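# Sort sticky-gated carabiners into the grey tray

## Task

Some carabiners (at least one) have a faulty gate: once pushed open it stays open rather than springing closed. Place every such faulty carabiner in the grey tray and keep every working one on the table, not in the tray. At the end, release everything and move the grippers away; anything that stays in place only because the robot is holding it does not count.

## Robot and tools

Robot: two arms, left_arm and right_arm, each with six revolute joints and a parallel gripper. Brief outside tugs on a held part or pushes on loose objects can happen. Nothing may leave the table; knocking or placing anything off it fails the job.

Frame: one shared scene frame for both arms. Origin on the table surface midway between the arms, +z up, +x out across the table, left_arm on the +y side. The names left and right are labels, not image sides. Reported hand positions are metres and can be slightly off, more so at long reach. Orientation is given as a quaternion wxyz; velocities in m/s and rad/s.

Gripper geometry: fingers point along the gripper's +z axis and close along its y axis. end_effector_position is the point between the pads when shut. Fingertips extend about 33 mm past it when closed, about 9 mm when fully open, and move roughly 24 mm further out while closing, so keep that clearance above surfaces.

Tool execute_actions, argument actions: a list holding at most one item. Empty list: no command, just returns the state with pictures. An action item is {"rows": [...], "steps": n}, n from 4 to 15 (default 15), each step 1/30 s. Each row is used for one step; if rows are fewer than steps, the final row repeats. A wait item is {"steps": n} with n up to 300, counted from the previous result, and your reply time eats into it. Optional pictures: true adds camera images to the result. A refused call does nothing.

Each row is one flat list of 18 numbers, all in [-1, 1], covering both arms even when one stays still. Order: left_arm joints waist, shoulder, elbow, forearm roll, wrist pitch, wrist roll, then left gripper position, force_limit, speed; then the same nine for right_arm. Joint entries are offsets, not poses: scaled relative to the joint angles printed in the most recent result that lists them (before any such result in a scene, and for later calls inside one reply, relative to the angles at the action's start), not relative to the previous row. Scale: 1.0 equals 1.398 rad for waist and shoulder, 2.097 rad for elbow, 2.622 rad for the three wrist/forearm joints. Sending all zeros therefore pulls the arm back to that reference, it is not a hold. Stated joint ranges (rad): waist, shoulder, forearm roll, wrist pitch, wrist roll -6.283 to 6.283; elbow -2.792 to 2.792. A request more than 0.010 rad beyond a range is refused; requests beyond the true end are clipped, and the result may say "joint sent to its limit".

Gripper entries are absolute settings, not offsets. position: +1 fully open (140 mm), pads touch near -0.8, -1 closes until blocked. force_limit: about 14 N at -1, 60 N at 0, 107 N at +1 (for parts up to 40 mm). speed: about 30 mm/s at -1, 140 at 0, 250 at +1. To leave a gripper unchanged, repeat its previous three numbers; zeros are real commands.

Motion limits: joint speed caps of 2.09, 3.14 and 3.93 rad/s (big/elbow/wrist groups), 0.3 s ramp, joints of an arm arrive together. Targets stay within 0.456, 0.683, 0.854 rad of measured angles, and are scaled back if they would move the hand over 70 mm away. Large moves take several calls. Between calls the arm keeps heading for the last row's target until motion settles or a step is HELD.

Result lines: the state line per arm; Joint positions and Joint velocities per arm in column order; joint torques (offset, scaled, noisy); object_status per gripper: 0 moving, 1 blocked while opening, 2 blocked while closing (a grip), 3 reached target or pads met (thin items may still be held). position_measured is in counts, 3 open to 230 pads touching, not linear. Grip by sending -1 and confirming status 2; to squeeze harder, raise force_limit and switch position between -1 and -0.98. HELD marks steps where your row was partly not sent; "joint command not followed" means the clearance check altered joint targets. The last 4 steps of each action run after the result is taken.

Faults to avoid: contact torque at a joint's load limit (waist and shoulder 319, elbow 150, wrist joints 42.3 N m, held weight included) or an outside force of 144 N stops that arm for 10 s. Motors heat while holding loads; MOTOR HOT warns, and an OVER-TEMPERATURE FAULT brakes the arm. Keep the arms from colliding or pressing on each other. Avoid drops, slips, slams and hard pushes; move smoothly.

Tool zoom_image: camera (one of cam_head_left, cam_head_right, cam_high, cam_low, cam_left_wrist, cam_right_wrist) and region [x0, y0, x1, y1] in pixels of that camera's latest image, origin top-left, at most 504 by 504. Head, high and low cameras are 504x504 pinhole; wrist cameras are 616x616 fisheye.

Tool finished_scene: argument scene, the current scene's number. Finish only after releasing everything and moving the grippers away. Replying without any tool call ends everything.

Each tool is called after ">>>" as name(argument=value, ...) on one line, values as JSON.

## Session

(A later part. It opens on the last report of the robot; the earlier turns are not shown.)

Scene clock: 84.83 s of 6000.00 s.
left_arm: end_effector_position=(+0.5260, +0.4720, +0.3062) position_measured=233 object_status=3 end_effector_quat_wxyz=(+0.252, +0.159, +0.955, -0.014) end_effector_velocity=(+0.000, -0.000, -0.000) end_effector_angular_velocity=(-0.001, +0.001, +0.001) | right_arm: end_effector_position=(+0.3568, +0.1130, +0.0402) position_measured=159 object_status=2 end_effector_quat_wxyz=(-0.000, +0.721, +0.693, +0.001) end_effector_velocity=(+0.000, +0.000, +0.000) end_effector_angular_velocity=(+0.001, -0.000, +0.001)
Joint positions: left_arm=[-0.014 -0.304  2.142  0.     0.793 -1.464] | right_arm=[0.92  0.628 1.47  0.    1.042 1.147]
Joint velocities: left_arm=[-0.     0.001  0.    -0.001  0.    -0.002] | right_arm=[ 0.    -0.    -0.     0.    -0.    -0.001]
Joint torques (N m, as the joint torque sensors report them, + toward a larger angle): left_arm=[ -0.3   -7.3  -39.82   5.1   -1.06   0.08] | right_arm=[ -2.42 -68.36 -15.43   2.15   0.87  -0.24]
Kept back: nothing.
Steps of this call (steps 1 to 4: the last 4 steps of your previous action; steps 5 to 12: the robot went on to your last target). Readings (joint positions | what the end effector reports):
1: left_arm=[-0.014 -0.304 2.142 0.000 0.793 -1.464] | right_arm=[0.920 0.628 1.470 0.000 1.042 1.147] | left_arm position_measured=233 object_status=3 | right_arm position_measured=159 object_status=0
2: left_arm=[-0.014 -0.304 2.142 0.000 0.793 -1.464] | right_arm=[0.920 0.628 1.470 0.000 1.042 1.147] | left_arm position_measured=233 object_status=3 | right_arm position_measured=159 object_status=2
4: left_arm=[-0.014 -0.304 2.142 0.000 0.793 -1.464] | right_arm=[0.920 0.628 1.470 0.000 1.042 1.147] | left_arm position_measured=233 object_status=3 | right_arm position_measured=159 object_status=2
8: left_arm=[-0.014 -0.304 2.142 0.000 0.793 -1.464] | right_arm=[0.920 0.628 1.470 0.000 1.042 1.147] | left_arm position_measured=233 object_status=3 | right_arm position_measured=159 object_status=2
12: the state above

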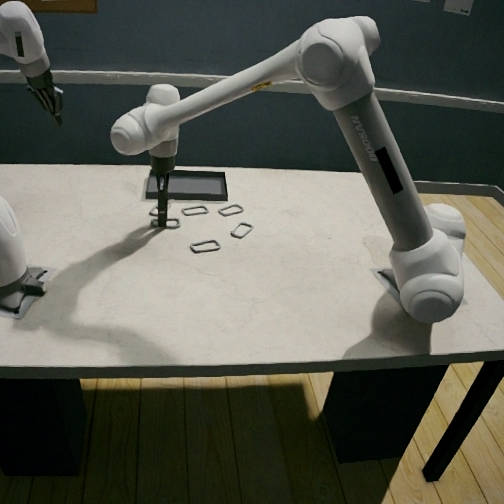

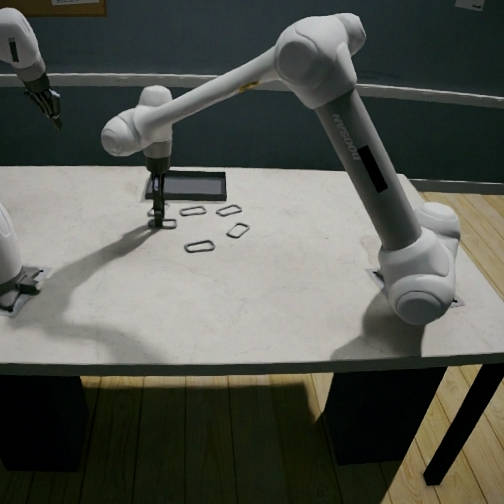

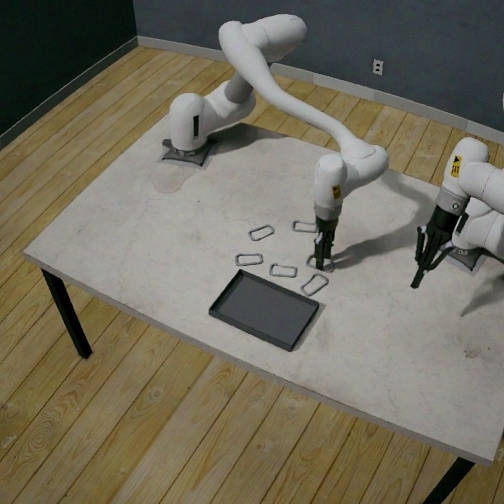

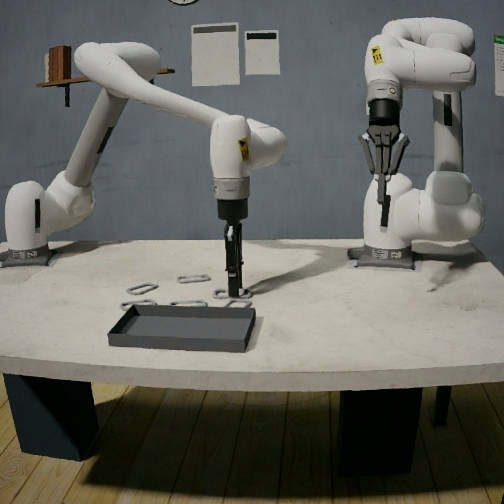

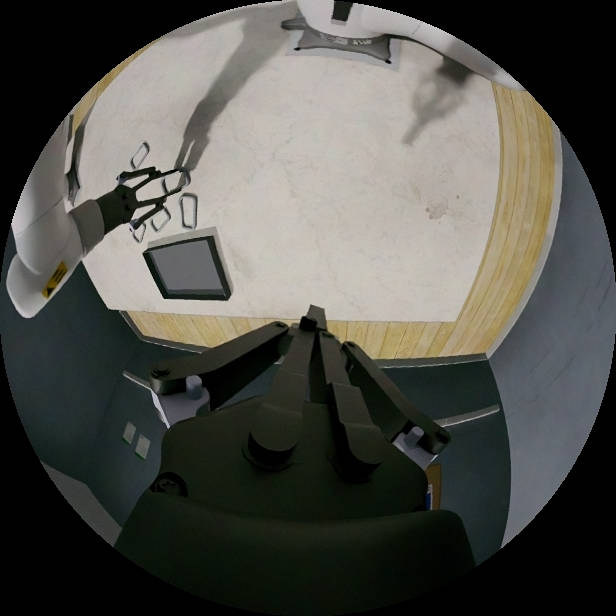

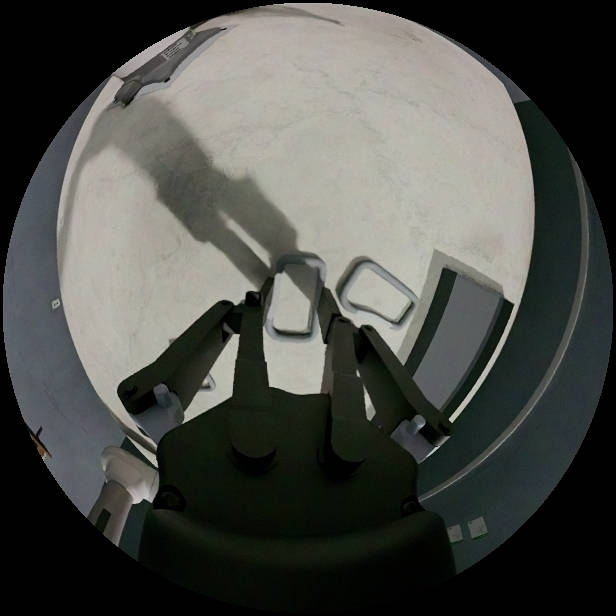

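>>> execute_actions(actions=[{"rows":[[0,0,0,0,0,0,-0.9,0,1,0,0,0,0,0,0,0.05,-0.6,0],[0,0,0,0,0,0,-0.9,0,1,0,0,0,0,0,0,0.05,-0.6,0],[0,0,0,0,0,0,-0.9,0,1,0,0,0,0,0,0,0.05,-0.6,0],[0,0,0,0,0,0,-0.9,0,1,0,0,0,0,0,0,0.05,-0.6,0],[0,0,0,0,0,0,-0.9,0,1,0,0.0008,0.0004,0,-0.0007,0.05,0.05,-0.6,0]],"steps":15}], pictures=false)

>>> execute_actions(actions=[{"steps":8}], pictures=true)

>>> zoom_image(camera="cam_right_wrist", region=[200, 200, 400, 400])

Scene clock: 85.47 s of 6000.00 s.
left_arm: end_effector_position=(+0.5260, +0.4720, +0.3062) position_measured=233 object_status=3 end_effector_quat_wxyz=(+0.252, +0.159, +0.955, -0.014) end_effector_velocity=(+0.000, -0.000, -0.000) end_effector_angular_velocity=(-0.001, +0.001, +0.001) | right_arm: end_effector_position=(+0.3568, +0.1131, +0.0390) position_measured=123 object_status=0 end_effector_quat_wxyz=(-0.000, +0.761, +0.649, +0.001) end_effector_velocity=(+0.000, +0.001, -0.001) end_effector_angular_velocity=(+0.003, -0.001, -0.246)
Joint positions: left_arm=[-0.014 -0.304  2.142  0.     0.793 -1.464] | right_arm=[0.92  0.629 1.47  0.    1.04  1.266]
Joint velocities: left_arm=[ 0.     0.001  0.    -0.001 -0.     0.   ] | right_arm=[ 0.     0.     0.002  0.    -0.005  0.246]
Joint torques (N m, as the joint torque sensors report them, + toward a larger angle): left_arm=[ -0.23  -7.61 -39.69   5.11  -1.06  -0.05] | right_arm=[  3.38 -98.61 -34.57   3.85  -0.4   -0.28]
Steps of this call (steps 1 to 8: the robot went on to your last target; steps 9 to 19: the first 11 steps of this action). Readings (joint positions | what the end effector reports):
9: left_arm=[-0.014 -0.304 2.142 0.000 0.793 -1.464] | right_arm=[0.920 0.628 1.470 0.000 1.042 1.147] | left_arm position_measured=233 object_status=3 | right_arm position_measured=159 object_status=0
10: left_arm=[-0.014 -0.304 2.142 0.000 0.793 -1.464] | right_arm=[0.920 0.628 1.470 0.000 1.042 1.147] | left_arm position_measured=233 object_status=3 | right_arm position_measured=159 object_status=0
12: left_arm=[-0.014 -0.304 2.142 0.000 0.793 -1.464] | right_arm=[0.920 0.629 1.470 0.000 1.042 1.147] | left_arm position_measured=233 object_status=3 | right_arm position_measured=141 object_status=0
16: left_arm=[-0.014 -0.304 2.142 0.000 0.793 -1.464] | right_arm=[0.920 0.629 1.470 0.000 1.041 1.206] | left_arm position_measured=233 object_status=3 | right_arm position_measured=123 object_status=0
19: the state above

Scene clock: 85.73 s of 6000.00 s.
left_arm: end_effector_position=(+0.5260, +0.4720, +0.3062) position_measured=233 object_status=3 end_effector_quat_wxyz=(+0.252, +0.159, +0.955, -0.014) end_effector_velocity=(+0.000, -0.000, -0.001) end_effector_angular_velocity=(-0.001, +0.002, +0.001) | right_arm: end_effector_position=(+0.3568, +0.1130, +0.0389) position_measured=123 object_status=3 end_effector_quat_wxyz=(-0.000, +0.765, +0.645, +0.001) end_effector_velocity=(+0.000, +0.000, +0.002) end_effector_angular_velocity=(+0.002, -0.002, -0.003)
Joint positions: left_arm=[-0.014 -0.304  2.142  0.     0.793 -1.464] | right_arm=[0.92  0.63  1.471 0.    1.04  1.278]
Joint velocities: left_arm=[-0.     0.001 -0.    -0.    -0.    -0.002] | right_arm=[ 0.    -0.002 -0.    -0.001 -0.     0.004]
Joint torques (N m, as the joint torque sensors report them, + toward a larger angle): left_arm=[  0.45  -7.94 -40.01   5.12  -1.03   0.05] | right_arm=[  1.51 -98.25 -33.73   3.96  -0.09  -0.28]
Kept back: nothing.
Steps of this call (steps 1 to 4: the last 4 steps of your previous action; steps 5 to 8: the robot went on to your last target). Readings (joint positions | what the end effector reports):
1: left_arm=[-0.014 -0.304 2.142 0.000 0.793 -1.464] | right_arm=[0.920 0.630 1.470 0.000 1.040 1.271] | left_arm position_measured=233 object_status=3 | right_arm position_measured=123 object_status=0
2: left_arm=[-0.014 -0.304 2.142 0.000 0.793 -1.464] | right_arm=[0.920 0.630 1.470 0.000 1.040 1.274] | left_arm position_measured=233 object_status=3 | right_arm position_measured=123 object_status=0
4: left_arm=[-0.014 -0.304 2.142 0.000 0.793 -1.464] | right_arm=[0.920 0.630 1.471 0.000 1.040 1.276] | left_arm position_measured=233 object_status=3 | right_arm position_measured=123 object_status=3
8: the state above

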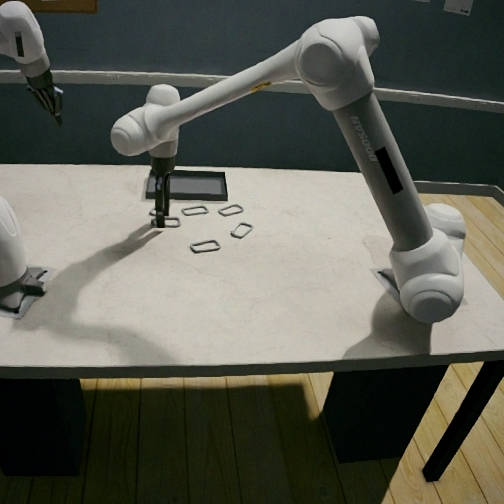

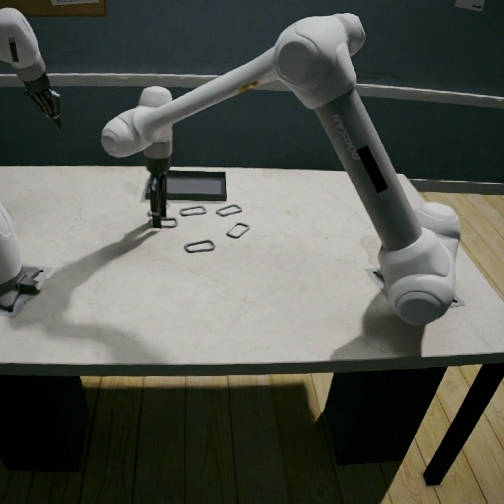

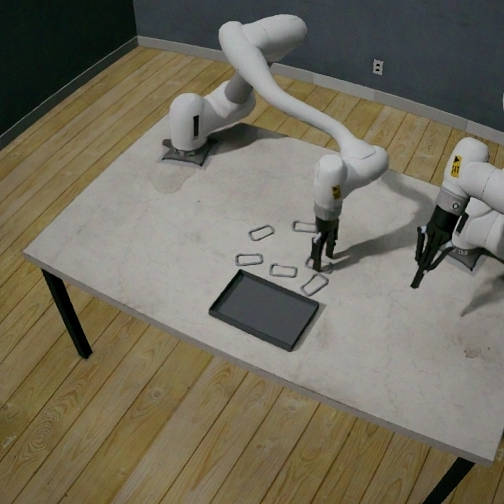

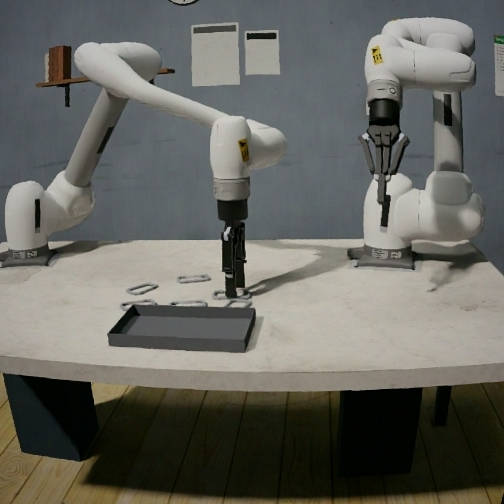

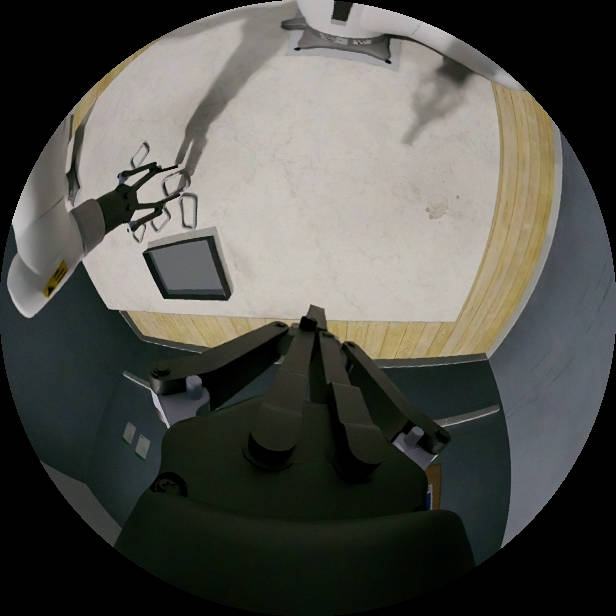

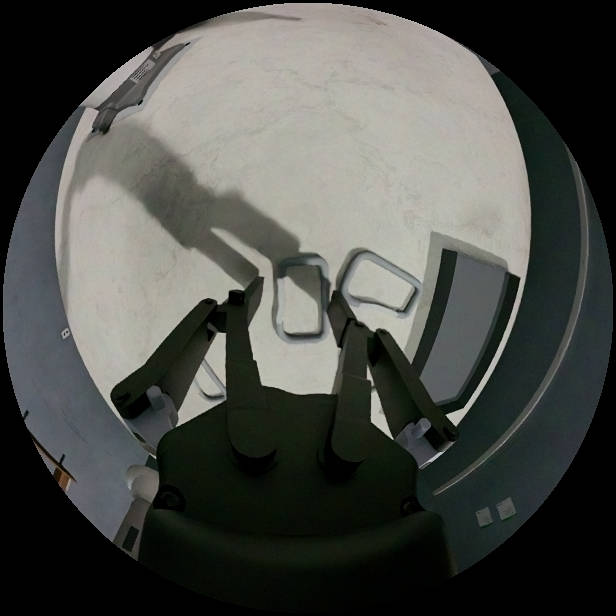

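Region (200, 200, 400, 400) of cam_right_wrist's 616x616 image, scaled by 2.520, with more detail than that image has.

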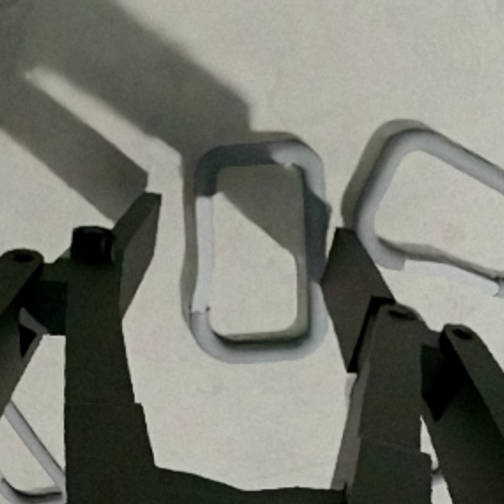

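>>> execute_actions(actions=[{"rows":[[0,0,0,0,0,0,-0.9,0,1,-0.004,-0.0031,0.0034,0,-0.0007,-0.0021,0.05,-0.6,0],[0,0,0,0,0,0,-0.9,0,1,-0.004,-0.0031,0.0034,0,-0.0007,-0.0021,0.05,-0.6,0],[0,0,0,0,0,0,-0.9,0,1,-0.004,-0.0031,0.0034,0,-0.0007,-0.0021,0.05,-0.6,0],[0,0,0,0,0,0,-0.9,0,1,-0.004,-0.0031,0.0034,0,-0.0007,-0.0021,0.05,-0.6,0],[0,0,0,0,0,0,-0.9,0,1,-0.004,-0.0031,0.0034,0,-0.0007,-0.0021,0.05,-0.6,0],[0,0,0,0,0,0,-0.9,0,1,-0.004,-0.0031,0.0034,0,-0.0007,-0.0021,0.05,-0.6,0],[0,0,0,0,0,0,-0.9,0,1,-0.004,-0.0031,0.0034,0,-0.0007,-0.0021,-0.46,-0.6,-0.6]],"steps":15}], pictures=false)

>>> execute_actions(actions=[{"steps":15}], pictures=true)

>>> zoom_image(camera="cam_right_wrist", region=[200, 200, 400, 400])

Scene clock: 87.17 s of 6000.00 s.
left_arm: end_effector_position=(+0.5260, +0.4720, +0.3062) position_measured=233 object_status=3 end_effector_quat_wxyz=(+0.252, +0.159, +0.955, -0.014) end_effector_velocity=(+0.000, +0.000, -0.000) end_effector_angular_velocity=(-0.002, +0.000, +0.003) | right_arm: end_effector_position=(+0.3595, +0.1083, +0.0391) position_measured=136 object_status=0 end_effector_quat_wxyz=(-0.000, +0.764, +0.645, +0.000) end_effector_velocity=(+0.002, +0.000, +0.005) end_effector_angular_velocity=(+0.005, -0.003, -0.001)
Joint positions: left_arm=[-0.014 -0.304  2.142  0.     0.793 -1.464] | right_arm=[0.914 0.625 1.478 0.    1.038 1.272]
Joint velocities: left_arm=[ 0.001  0.     0.    -0.002 -0.    -0.001] | right_arm=[-0.002 -0.005  0.    -0.    -0.001 -0.001]
Joint torques (N m, as the joint torque sensors report them, + toward a larger angle): left_arm=[  0.04  -7.45 -39.61   5.    -1.04   0.05] | right_arm=[  4.9  -88.56 -28.96   4.73   0.19  -0.5 ]
Steps of this call (steps 1 to 30: the robot went on to your last target; steps 31 to 32: nothing new was sent; steps 33 to 43: the first 11 steps of this action). Readings (joint positions | what the end effector reports):
33: left_arm=[-0.014 -0.304 2.142 0.000 0.793 -1.464] | right_arm=[0.920 0.630 1.471 0.000 1.040 1.278] | left_arm position_measured=233 object_status=3 | right_arm position_measured=123 object_status=3
34: left_arm=[-0.014 -0.304 2.142 0.000 0.793 -1.464] | right_arm=[0.919 0.629 1.472 0.000 1.039 1.277] | left_arm position_measured=233 object_status=3 | right_arm position_measured=123 object_status=3
36: left_arm=[-0.014 -0.304 2.142 0.000 0.793 -1.464] | right_arm=[0.916 0.627 1.476 0.000 1.039 1.274] | left_arm position_measured=233 object_status=3 | right_arm position_measured=123 object_status=3
40: left_arm=[-0.014 -0.304 2.142 0.000 0.793 -1.464] | right_arm=[0.914 0.626 1.477 0.000 1.038 1.273] | left_arm position_measured=233 object_status=3 | right_arm position_measured=124 object_status=0
43: the state above

Scene clock: 87.67 s of 6000.00 s.
left_arm: end_effector_position=(+0.5260, +0.4720, +0.3062) position_measured=233 object_status=3 end_effector_quat_wxyz=(+0.252, +0.159, +0.955, -0.014) end_effector_velocity=(-0.000, +0.000, +0.001) end_effector_angular_velocity=(+0.000, -0.001, +0.000) | right_arm: end_effector_position=(+0.3597, +0.1082, +0.0394) position_measured=155 object_status=2 end_effector_quat_wxyz=(-0.000, +0.765, +0.645, +0.000) end_effector_velocity=(-0.000, -0.001, -0.003) end_effector_angular_velocity=(-0.004, +0.002, -0.000)
Joint positions: left_arm=[-0.014 -0.304  2.142  0.     0.793 -1.464] | right_arm=[0.914 0.625 1.478 0.    1.038 1.272]
Joint velocities: left_arm=[-0.    -0.001  0.     0.001 -0.    -0.001] | right_arm=[-0.     0.003  0.001  0.     0.001  0.   ]
Joint torques (N m, as the joint torque sensors report them, + toward a larger angle): left_arm=[ -0.25  -7.01 -39.63   5.04  -1.16  -0.06] | right_arm=[ -1.53 -31.65  -0.71   2.78  -2.04   0.16]
Kept back: nothing.
Steps of this call (steps 1 to 4: the last 4 steps of your previous action; steps 5 to 15: the robot went on to your last target). Readings (joint positions | what the end effector reports):
1: left_arm=[-0.014 -0.304 2.142 0.000 0.793 -1.464] | right_arm=[0.914 0.625 1.478 0.000 1.038 1.272] | left_arm position_measured=233 object_status=3 | right_arm position_measured=140 object_status=0
2: left_arm=[-0.014 -0.304 2.142 0.000 0.793 -1.464] | right_arm=[0.914 0.625 1.478 0.000 1.038 1.272] | left_arm position_measured=233 object_status=3 | right_arm position_measured=144 object_status=0
4: left_arm=[-0.014 -0.304 2.142 0.000 0.793 -1.464] | right_arm=[0.914 0.625 1.478 0.000 1.038 1.272] | left_arm position_measured=233 object_status=3 | right_arm position_measured=152 object_status=0
8: left_arm=[-0.014 -0.304 2.142 0.000 0.793 -1.464] | right_arm=[0.914 0.625 1.478 0.000 1.038 1.272] | left_arm position_measured=233 object_status=3 | right_arm position_measured=155 object_status=0
15: the state above
All arms were judged still, so your last target was given up. Only a new action makes them travel on or press farther. Fingers that are still opening or closing keep moving.

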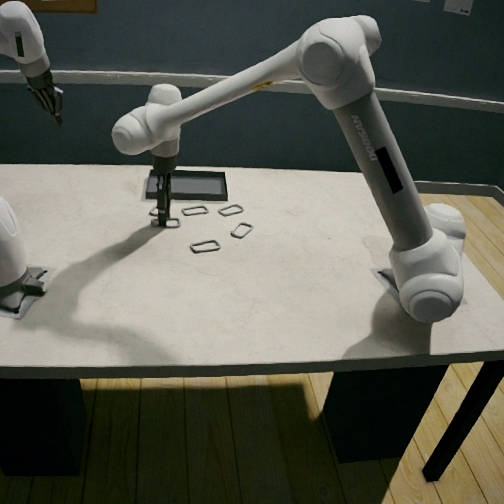

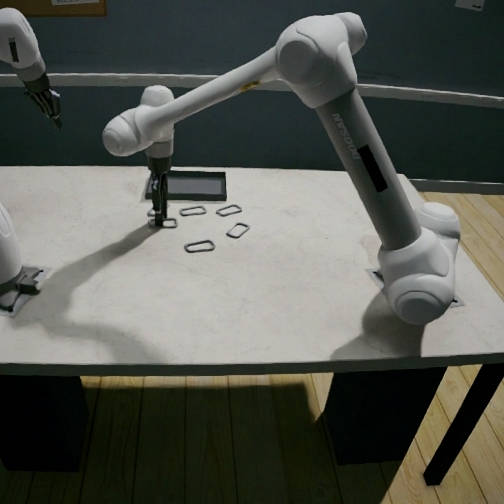

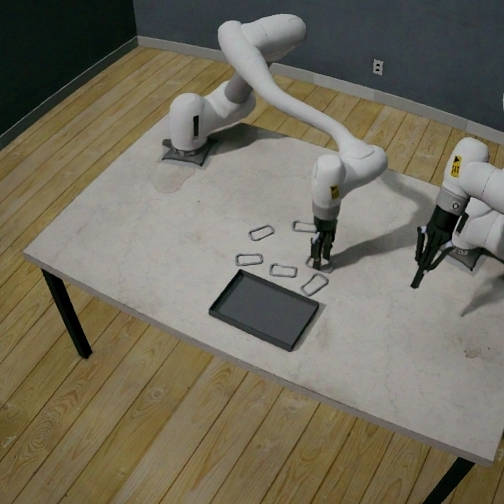

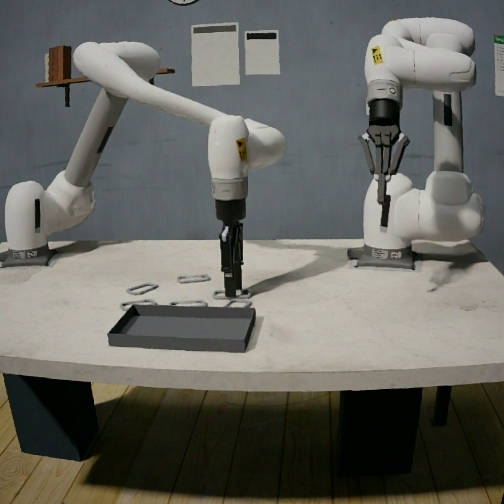

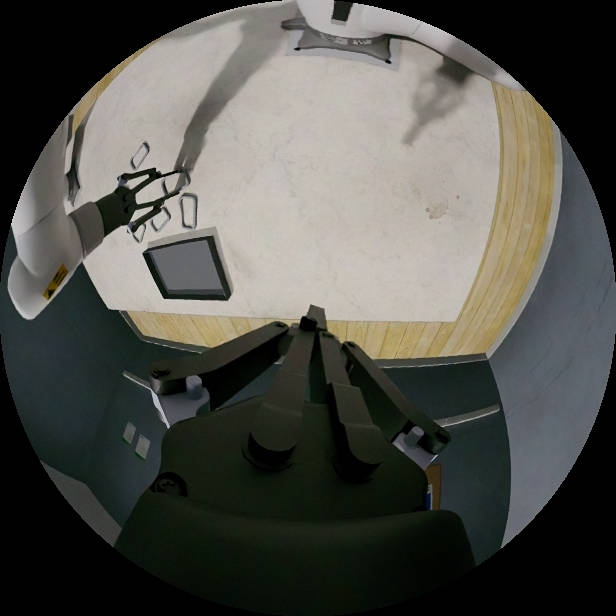

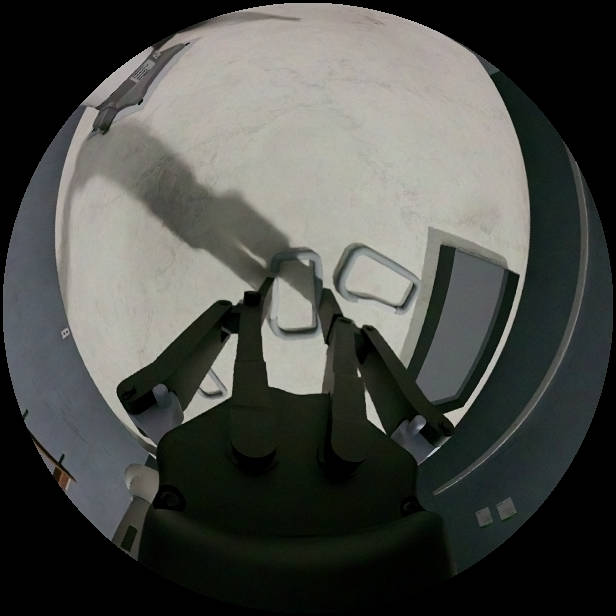

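Region (200, 200, 400, 400) of cam_right_wrist's 616x616 image, scaled by 2.520, with more detail than that image has.

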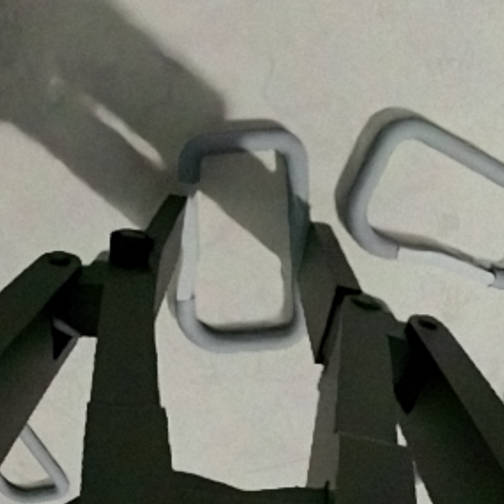

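>>> execute_actions(actions=[{"rows":[[0,0,0,0,0,0,-0.9,0,1,0,0,0,0,0,0,0.05,-0.6,0],[0,0,0,0,0,0,-0.9,0,1,0,0,0,0,0,0,0.05,-0.6,0],[0,0,0,0,0,0,-0.9,0,1,0,0,0,0,0,0,0.05,-0.6,0],[0,0,0,0,0,0,-0.9,0,1,0,0,0,0,0,0,0.05,-0.6,0],[0,0,0,0,0,0,-0.9,0,1,0,0,0,0,0,0,0.05,-0.6,0],[0,0,0,0,0,0,-0.9,0,1,0,0.0014,0.0007,0,-0.0013,0,0.05,-0.6,0]],"steps":15}], pictures=false)

>>> execute_actions(actions=[{"steps":6}], pictures=true)

>>> zoom_image(camera="cam_right_wrist", region=[200, 200, 400, 400])

Scene clock: 88.63 s of 6000.00 s.
left_arm: end_effector_position=(+0.5260, +0.4720, +0.3062) position_measured=233 object_status=3 end_effector_quat_wxyz=(+0.252, +0.159, +0.955, -0.014) end_effector_velocity=(+0.000, +0.000, -0.001) end_effector_angular_velocity=(+0.000, +0.001, +0.002) | right_arm: end_effector_position=(+0.3598, +0.1083, +0.0375) position_measured=123 object_status=0 end_effector_quat_wxyz=(-0.000, +0.765, +0.645, +0.001) end_effector_velocity=(+0.000, +0.000, -0.002) end_effector_angular_velocity=(+0.002, -0.002, +0.002)
Joint positions: left_arm=[-0.014 -0.304  2.142  0.     0.793 -1.464] | right_arm=[0.914 0.627 1.479 0.    1.035 1.272]
Joint velocities: left_arm=[-0.     0.001  0.     0.001 -0.    -0.002] | right_arm=[ 0.     0.001  0.003 -0.001 -0.006 -0.001]
Joint torques (N m, as the joint torque sensors report them, + toward a larger angle): left_arm=[  0.05  -7.65 -39.35   5.16  -1.07   0.03] | right_arm=[  5.29 -75.   -25.02   5.31  -2.13  -0.5 ]
Steps of this call (steps 1 to 18: nothing new was sent; steps 19 to 29: the first 11 steps of this action). Readings (joint positions | what the end effector reports):
19: left_arm=[-0.014 -0.304 2.142 0.000 0.793 -1.464] | right_arm=[0.914 0.625 1.478 0.000 1.038 1.272] | left_arm position_measured=233 object_status=3 | right_arm position_measured=155 object_status=0
20: left_arm=[-0.014 -0.304 2.142 0.000 0.793 -1.464] | right_arm=[0.914 0.625 1.478 0.000 1.038 1.272] | left_arm position_measured=233 object_status=3 | right_arm position_measured=155 object_status=0
22: left_arm=[-0.014 -0.304 2.142 0.000 0.793 -1.464] | right_arm=[0.914 0.626 1.478 0.000 1.038 1.272] | left_arm position_measured=233 object_status=3 | right_arm position_measured=138 object_status=0
26: left_arm=[-0.014 -0.304 2.142 0.000 0.793 -1.464] | right_arm=[0.914 0.626 1.478 0.000 1.036 1.272] | left_arm position_measured=233 object_status=3 | right_arm position_measured=123 object_status=0
29: the state above

Scene clock: 88.83 s of 6000.00 s.
left_arm: end_effector_position=(+0.5260, +0.4720, +0.3062) position_measured=233 object_status=3 end_effector_quat_wxyz=(+0.252, +0.159, +0.955, -0.014) end_effector_velocity=(-0.000, -0.000, +0.000) end_effector_angular_velocity=(+0.000, -0.000, -0.001) | right_arm: end_effector_position=(+0.3598, +0.1083, +0.0373) position_measured=123 object_status=3 end_effector_quat_wxyz=(-0.000, +0.765, +0.645, +0.001) end_effector_velocity=(+0.000, -0.000, -0.000) end_effector_angular_velocity=(-0.000, -0.001, -0.001)
Joint positions: left_arm=[-0.014 -0.304  2.142  0.     0.793 -1.464] | right_arm=[0.914 0.627 1.479 0.    1.035 1.272]
Joint velocities: left_arm=[-0.001 -0.     0.    -0.    -0.     0.001] | right_arm=[-0.     0.    -0.    -0.001 -0.     0.001]
Joint torques (N m, as the joint torque sensors report them, + toward a larger angle): left_arm=[ -0.44  -7.34 -39.82   5.05  -1.11   0.01] | right_arm=[  6.2  -62.79 -18.5    6.24  -2.35  -0.67]
Kept back: nothing.
Steps of this call (steps 1 to 4: the last 4 steps of your previous action; steps 5 to 6: the robot went on to your last target). Readings (joint positions | what the end effector reports):
1: left_arm=[-0.014 -0.304 2.142 0.000 0.793 -1.464] | right_arm=[0.914 0.627 1.479 0.000 1.035 1.272] | left_arm position_measured=233 object_status=3 | right_arm position_measured=123 object_status=0
2: left_arm=[-0.014 -0.304 2.142 0.000 0.793 -1.464] | right_arm=[0.914 0.627 1.479 0.000 1.035 1.272] | left_arm position_measured=233 object_status=3 | right_arm position_measured=123 object_status=0
4: left_arm=[-0.014 -0.304 2.142 0.000 0.793 -1.464] | right_arm=[0.914 0.627 1.479 0.000 1.035 1.272] | left_arm position_measured=233 object_status=3 | right_arm position_measured=123 object_status=3
6: the state above

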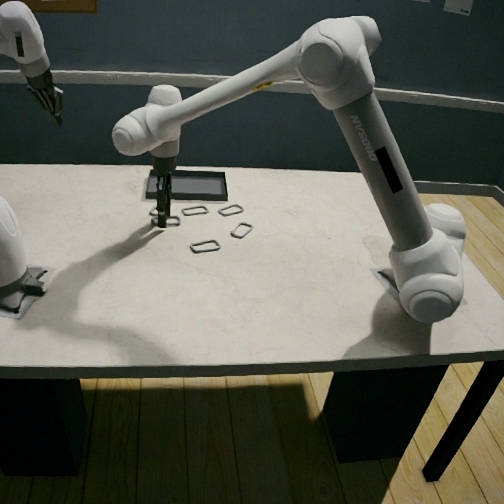

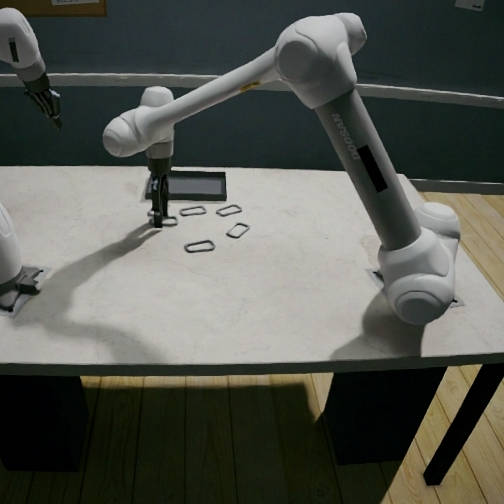

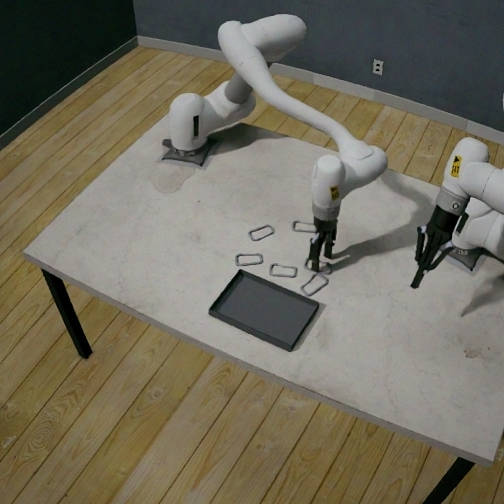

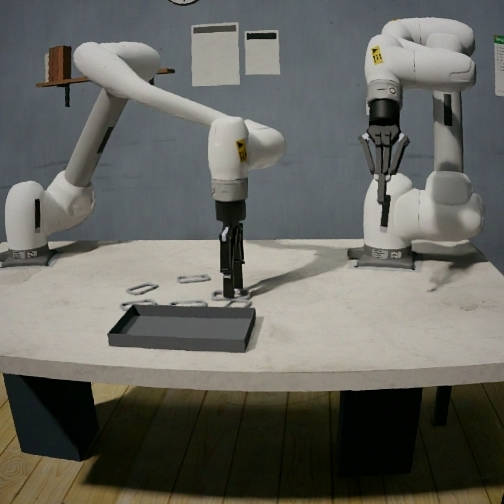

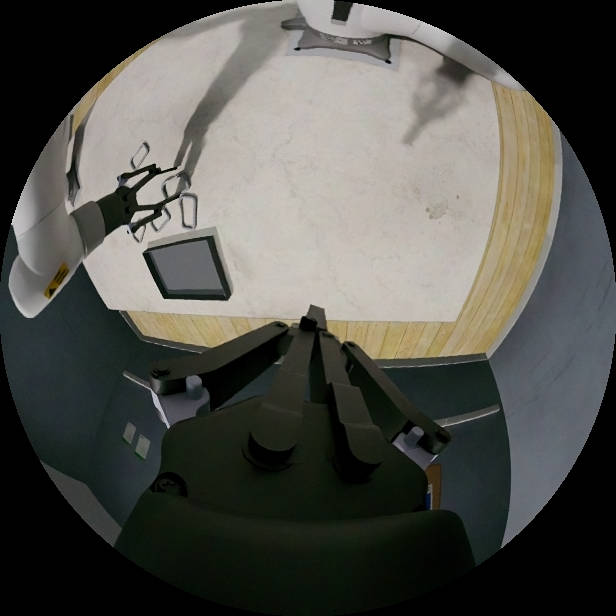

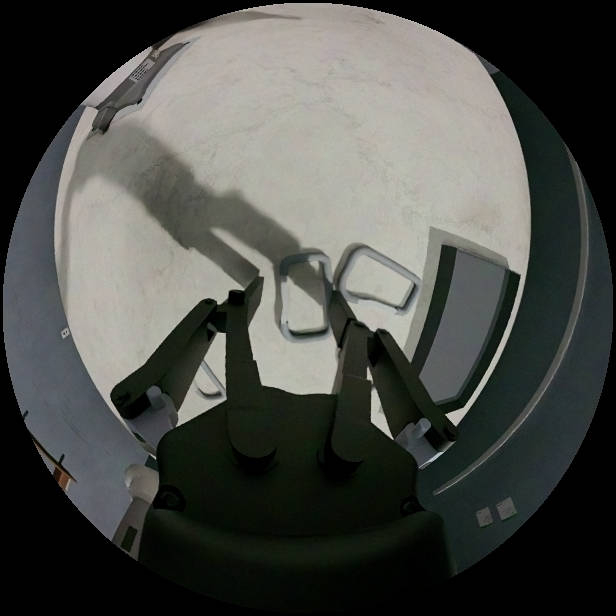

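Region (200, 200, 400, 400) of cam_right_wrist's 616x616 image, scaled by 2.520, with more detail than that image has.

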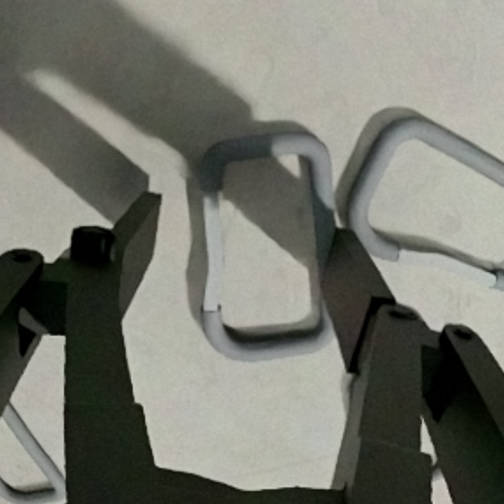

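>>> execute_actions(actions=[{"rows":[[0,0,0,0,0,0,-0.9,0,1,0,-0.0006,-0.0003,0,0.00055,0,-0.2,-0.6,-0.3]],"steps":15}], pictures=false)

>>> execute_actions(actions=[{"rows":[[0,0,0,0,0,0,-0.9,0,1,0,-0.004,-0.002,0,0.0037,0,-0.2,-0.6,-0.3],[0,0,0,0,0,0,-0.9,0,1,0,-0.004,-0.002,0,0.0037,0,-0.2,-0.6,-0.3],[0,0,0,0,0,0,-0.9,0,1,0,-0.004,-0.002,0,0.0037,0,-0.2,-0.6,-0.3],[0,0,0,0,0,0,-0.9,0,1,0,-0.004,-0.002,0,0.0037,0,-0.2,-0.6,-0.3],[0,0,0,0,0,0,-0.9,0,1,0,-0.004,-0.002,0,0.0037,0,-0.2,-0.6,-0.3],[0,0,0,0,0,0,-0.9,0,1,0,-0.004,-0.002,0,0.0037,0,0.05,-0.6,0]],"steps":15}], pictures=false)

>>> execute_actions(actions=[{"steps":8}], pictures=true)

>>> zoom_image(camera="cam_right_wrist", region=[200, 200, 400, 400])

Scene clock: 89.63 s of 6000.00 s.
left_arm: end_effector_position=(+0.5260, +0.4720, +0.3062) position_measured=233 object_status=3 end_effector_quat_wxyz=(+0.252, +0.159, +0.955, -0.014) end_effector_velocity=(-0.000, -0.000, +0.000) end_effector_angular_velocity=(-0.000, -0.001, -0.001) | right_arm: end_effector_position=(+0.3600, +0.1085, +0.0386) position_measured=153 object_status=0 end_effector_quat_wxyz=(-0.000, +0.765, +0.645, +0.001) end_effector_velocity=(-0.001, -0.000, -0.001) end_effector_angular_velocity=(-0.001, +0.002, -0.000)
Joint positions: left_arm=[-0.014 -0.304  2.142  0.     0.793 -1.464] | right_arm=[0.914 0.626 1.478 0.    1.036 1.272]
Joint velocities: left_arm=[-0.001 -0.001 -0.    -0.     0.     0.   ] | right_arm=[0.    0.001 0.    0.001 0.001 0.   ]
Joint torques (N m, as the joint torque sensors report them, + toward a larger angle): left_arm=[ -0.76  -7.09 -39.37   4.99  -1.03   0.01] | right_arm=[25.19  0.09 25.59 14.64  3.73 -0.05]
Steps of this call (steps 1 to 13: the robot went on to your last target; steps 14 to 24: the first 11 steps of this action). Readings (joint positions | what the end effector reports):
14: left_arm=[-0.014 -0.304 2.142 0.000 0.793 -1.464] | right_arm=[0.914 0.627 1.479 0.000 1.035 1.272] | left_arm position_measured=233 object_status=3 | right_arm position_measured=123 object_status=0
15: left_arm=[-0.014 -0.304 2.142 0.000 0.793 -1.464] | right_arm=[0.914 0.627 1.479 -0.000 1.035 1.272] | left_arm position_measured=233 object_status=3 | right_arm position_measured=125 object_status=0
17: left_arm=[-0.014 -0.304 2.142 0.000 0.793 -1.464] | right_arm=[0.914 0.626 1.478 -0.000 1.035 1.272] | left_arm position_measured=233 object_status=3 | right_arm position_measured=136 object_status=0
21: left_arm=[-0.014 -0.304 2.142 0.000 0.793 -1.464] | right_arm=[0.914 0.626 1.478 0.000 1.036 1.272] | left_arm position_measured=233 object_status=3 | right_arm position_measured=153 object_status=0
24: the state above

Scene clock: 90.13 s of 6000.00 s.
left_arm: end_effector_position=(+0.5260, +0.4720, +0.3062) position_measured=233 object_status=3 end_effector_quat_wxyz=(+0.252, +0.159, +0.955, -0.014) end_effector_velocity=(+0.000, +0.001, +0.000) end_effector_angular_velocity=(-0.001, -0.000, +0.002) | right_arm: end_effector_position=(+0.3598, +0.1083, +0.0449) position_measured=123 object_status=0 end_effector_quat_wxyz=(-0.000, +0.765, +0.645, +0.001) end_effector_velocity=(+0.000, +0.000, +0.002) end_effector_angular_velocity=(+0.000, -0.001, +0.001)
Joint positions: left_arm=[-0.014 -0.304  2.142  0.     0.793 -1.464] | right_arm=[0.914 0.62  1.474 0.    1.046 1.272]
Joint velocities: left_arm=[ 0.002 -0.    -0.    -0.001 -0.    -0.   ] | right_arm=[ 0.    -0.001 -0.001 -0.001  0.002 -0.001]
Joint torques (N m, as the joint torque sensors report them, + toward a larger angle): left_arm=[  0.04  -7.62 -39.81   5.05  -1.06   0.1 ] | right_arm=[  3.98 -98.2  -33.86   3.83  -0.11  -0.22]
Steps of this call (steps 1 to 4: the last 4 steps of your previous action; steps 5 to 15: the first 11 steps of this action, its rows measured from where the robot was after step 4). Readings (joint positions | what the end effector reports):
4: left_arm=[-0.014 -0.304 2.142 0.000 0.793 -1.464] | right_arm=[0.914 0.626 1.478 0.000 1.036 1.272] | left_arm position_measured=233 object_status=3 | right_arm position_measured=153 object_status=2
5: left_arm=[-0.014 -0.304 2.142 0.000 0.793 -1.464] | right_arm=[0.914 0.626 1.478 0.000 1.036 1.272] | left_arm position_measured=233 object_status=3 | right_arm position_measured=153 object_status=2
6: left_arm=[-0.014 -0.304 2.142 0.000 0.793 -1.464] | right_arm=[0.914 0.625 1.478 0.001 1.038 1.272] | left_arm position_measured=233 object_status=3 | right_arm position_measured=153 object_status=2
8: left_arm=[-0.014 -0.304 2.142 0.000 0.793 -1.464] | right_arm=[0.914 0.623 1.477 0.001 1.043 1.272] | left_arm position_measured=233 object_status=3 | right_arm position_measured=154 object_status=0
12: left_arm=[-0.014 -0.304 2.142 0.000 0.793 -1.464] | right_arm=[0.914 0.621 1.474 0.001 1.045 1.272] | left_arm position_measured=233 object_status=3 | right_arm position_measured=144 object_status=0
15: the state above

Scene clock: 90.40 s of 6000.00 s.
left_arm: end_effector_position=(+0.5260, +0.4720, +0.3062) position_measured=233 object_status=3 end_effector_quat_wxyz=(+0.252, +0.159, +0.955, -0.014) end_effector_velocity=(-0.000, +0.000, +0.000) end_effector_angular_velocity=(+0.000, -0.001, -0.001) | right_arm: end_effector_position=(+0.3599, +0.1083, +0.0452) position_measured=123 object_status=3 end_effector_quat_wxyz=(-0.000, +0.765, +0.645, +0.001) end_effector_velocity=(-0.000, -0.000, -0.001) end_effector_angular_velocity=(-0.001, +0.001, -0.001)
Joint positions: left_arm=[-0.014 -0.304  2.142  0.     0.793 -1.464] | right_arm=[0.914 0.62  1.474 0.    1.046 1.272]
Joint velocities: left_arm=[ 0.    -0.    -0.    -0.    -0.     0.001] | right_arm=[0.    0.    0.001 0.    0.    0.001]
Joint torques (N m, as the joint torque sensors report them, + toward a larger angle): left_arm=[ -0.09  -7.23 -39.65   5.14  -1.08   0.01] | right_arm=[  2.69 -98.49 -34.19   3.85   0.06  -0.36]
Kept back: nothing.
Steps of this call (steps 1 to 4: the last 4 steps of your previous action; steps 5 to 8: the robot went on to your last target). Readings (joint positions | what the end effector reports):
1: left_arm=[-0.014 -0.304 2.142 0.000 0.793 -1.464] | right_arm=[0.914 0.620 1.474 0.000 1.046 1.272] | left_arm position_measured=233 object_status=3 | right_arm position_measured=123 object_status=0
2: left_arm=[-0.014 -0.304 2.142 0.000 0.793 -1.464] | right_arm=[0.914 0.620 1.474 0.000 1.046 1.272] | left_arm position_measured=233 object_status=3 | right_arm position_measured=123 object_status=0
4: left_arm=[-0.014 -0.304 2.142 0.000 0.793 -1.464] | right_arm=[0.914 0.620 1.474 0.000 1.046 1.272] | left_arm position_measured=233 object_status=3 | right_arm position_measured=123 object_status=0
8: the state above

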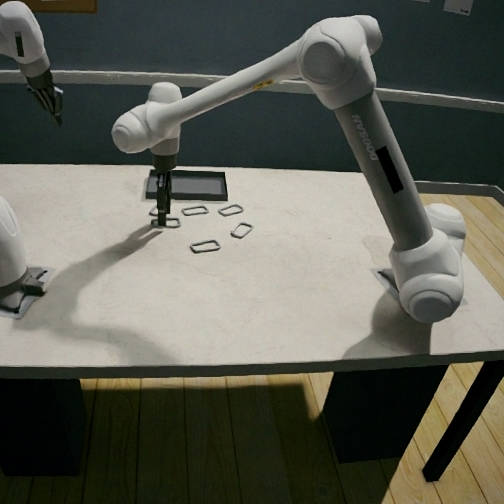

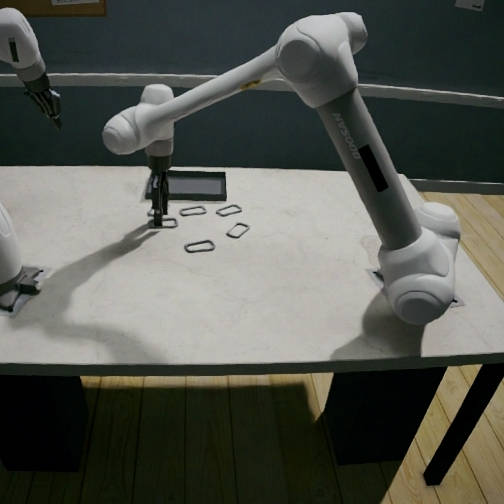

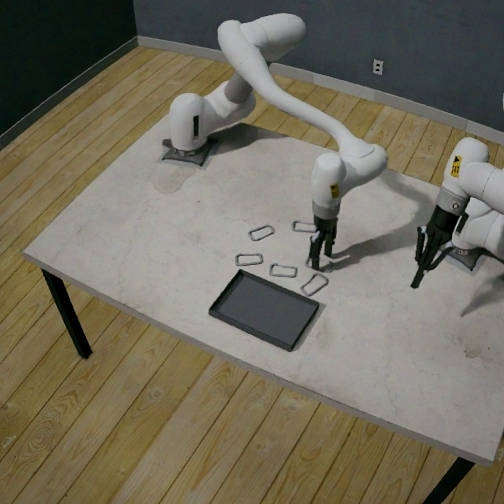

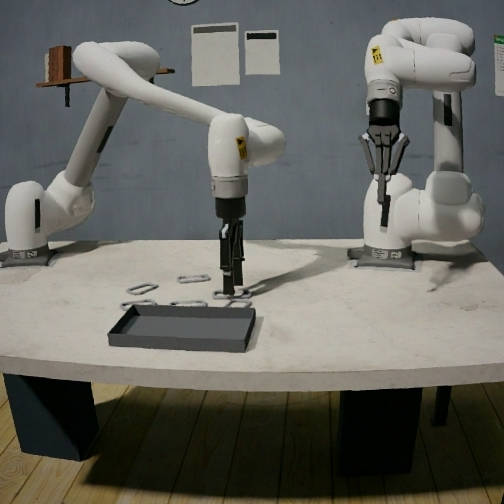

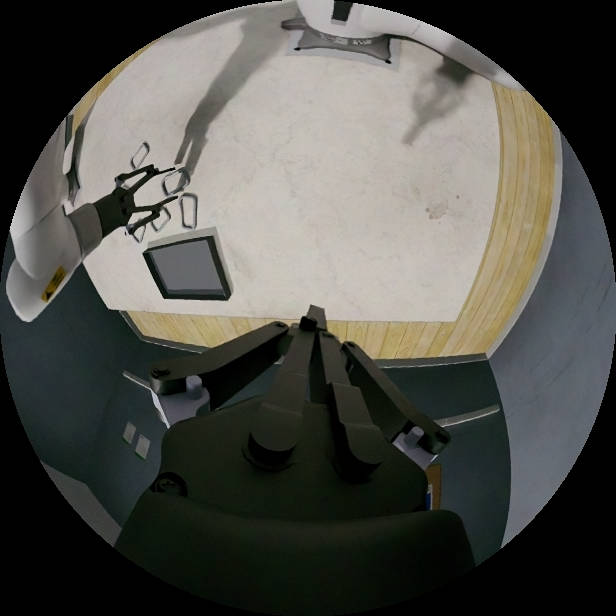

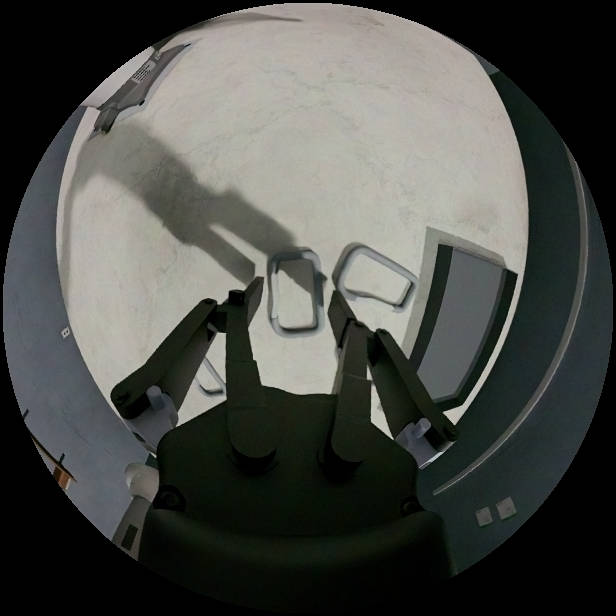

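Region (200, 200, 400, 400) of cam_right_wrist's 616x616 image, scaled by 2.520, with more detail than that image has.

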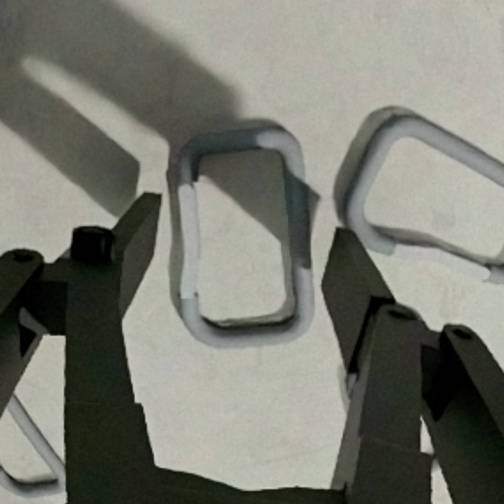

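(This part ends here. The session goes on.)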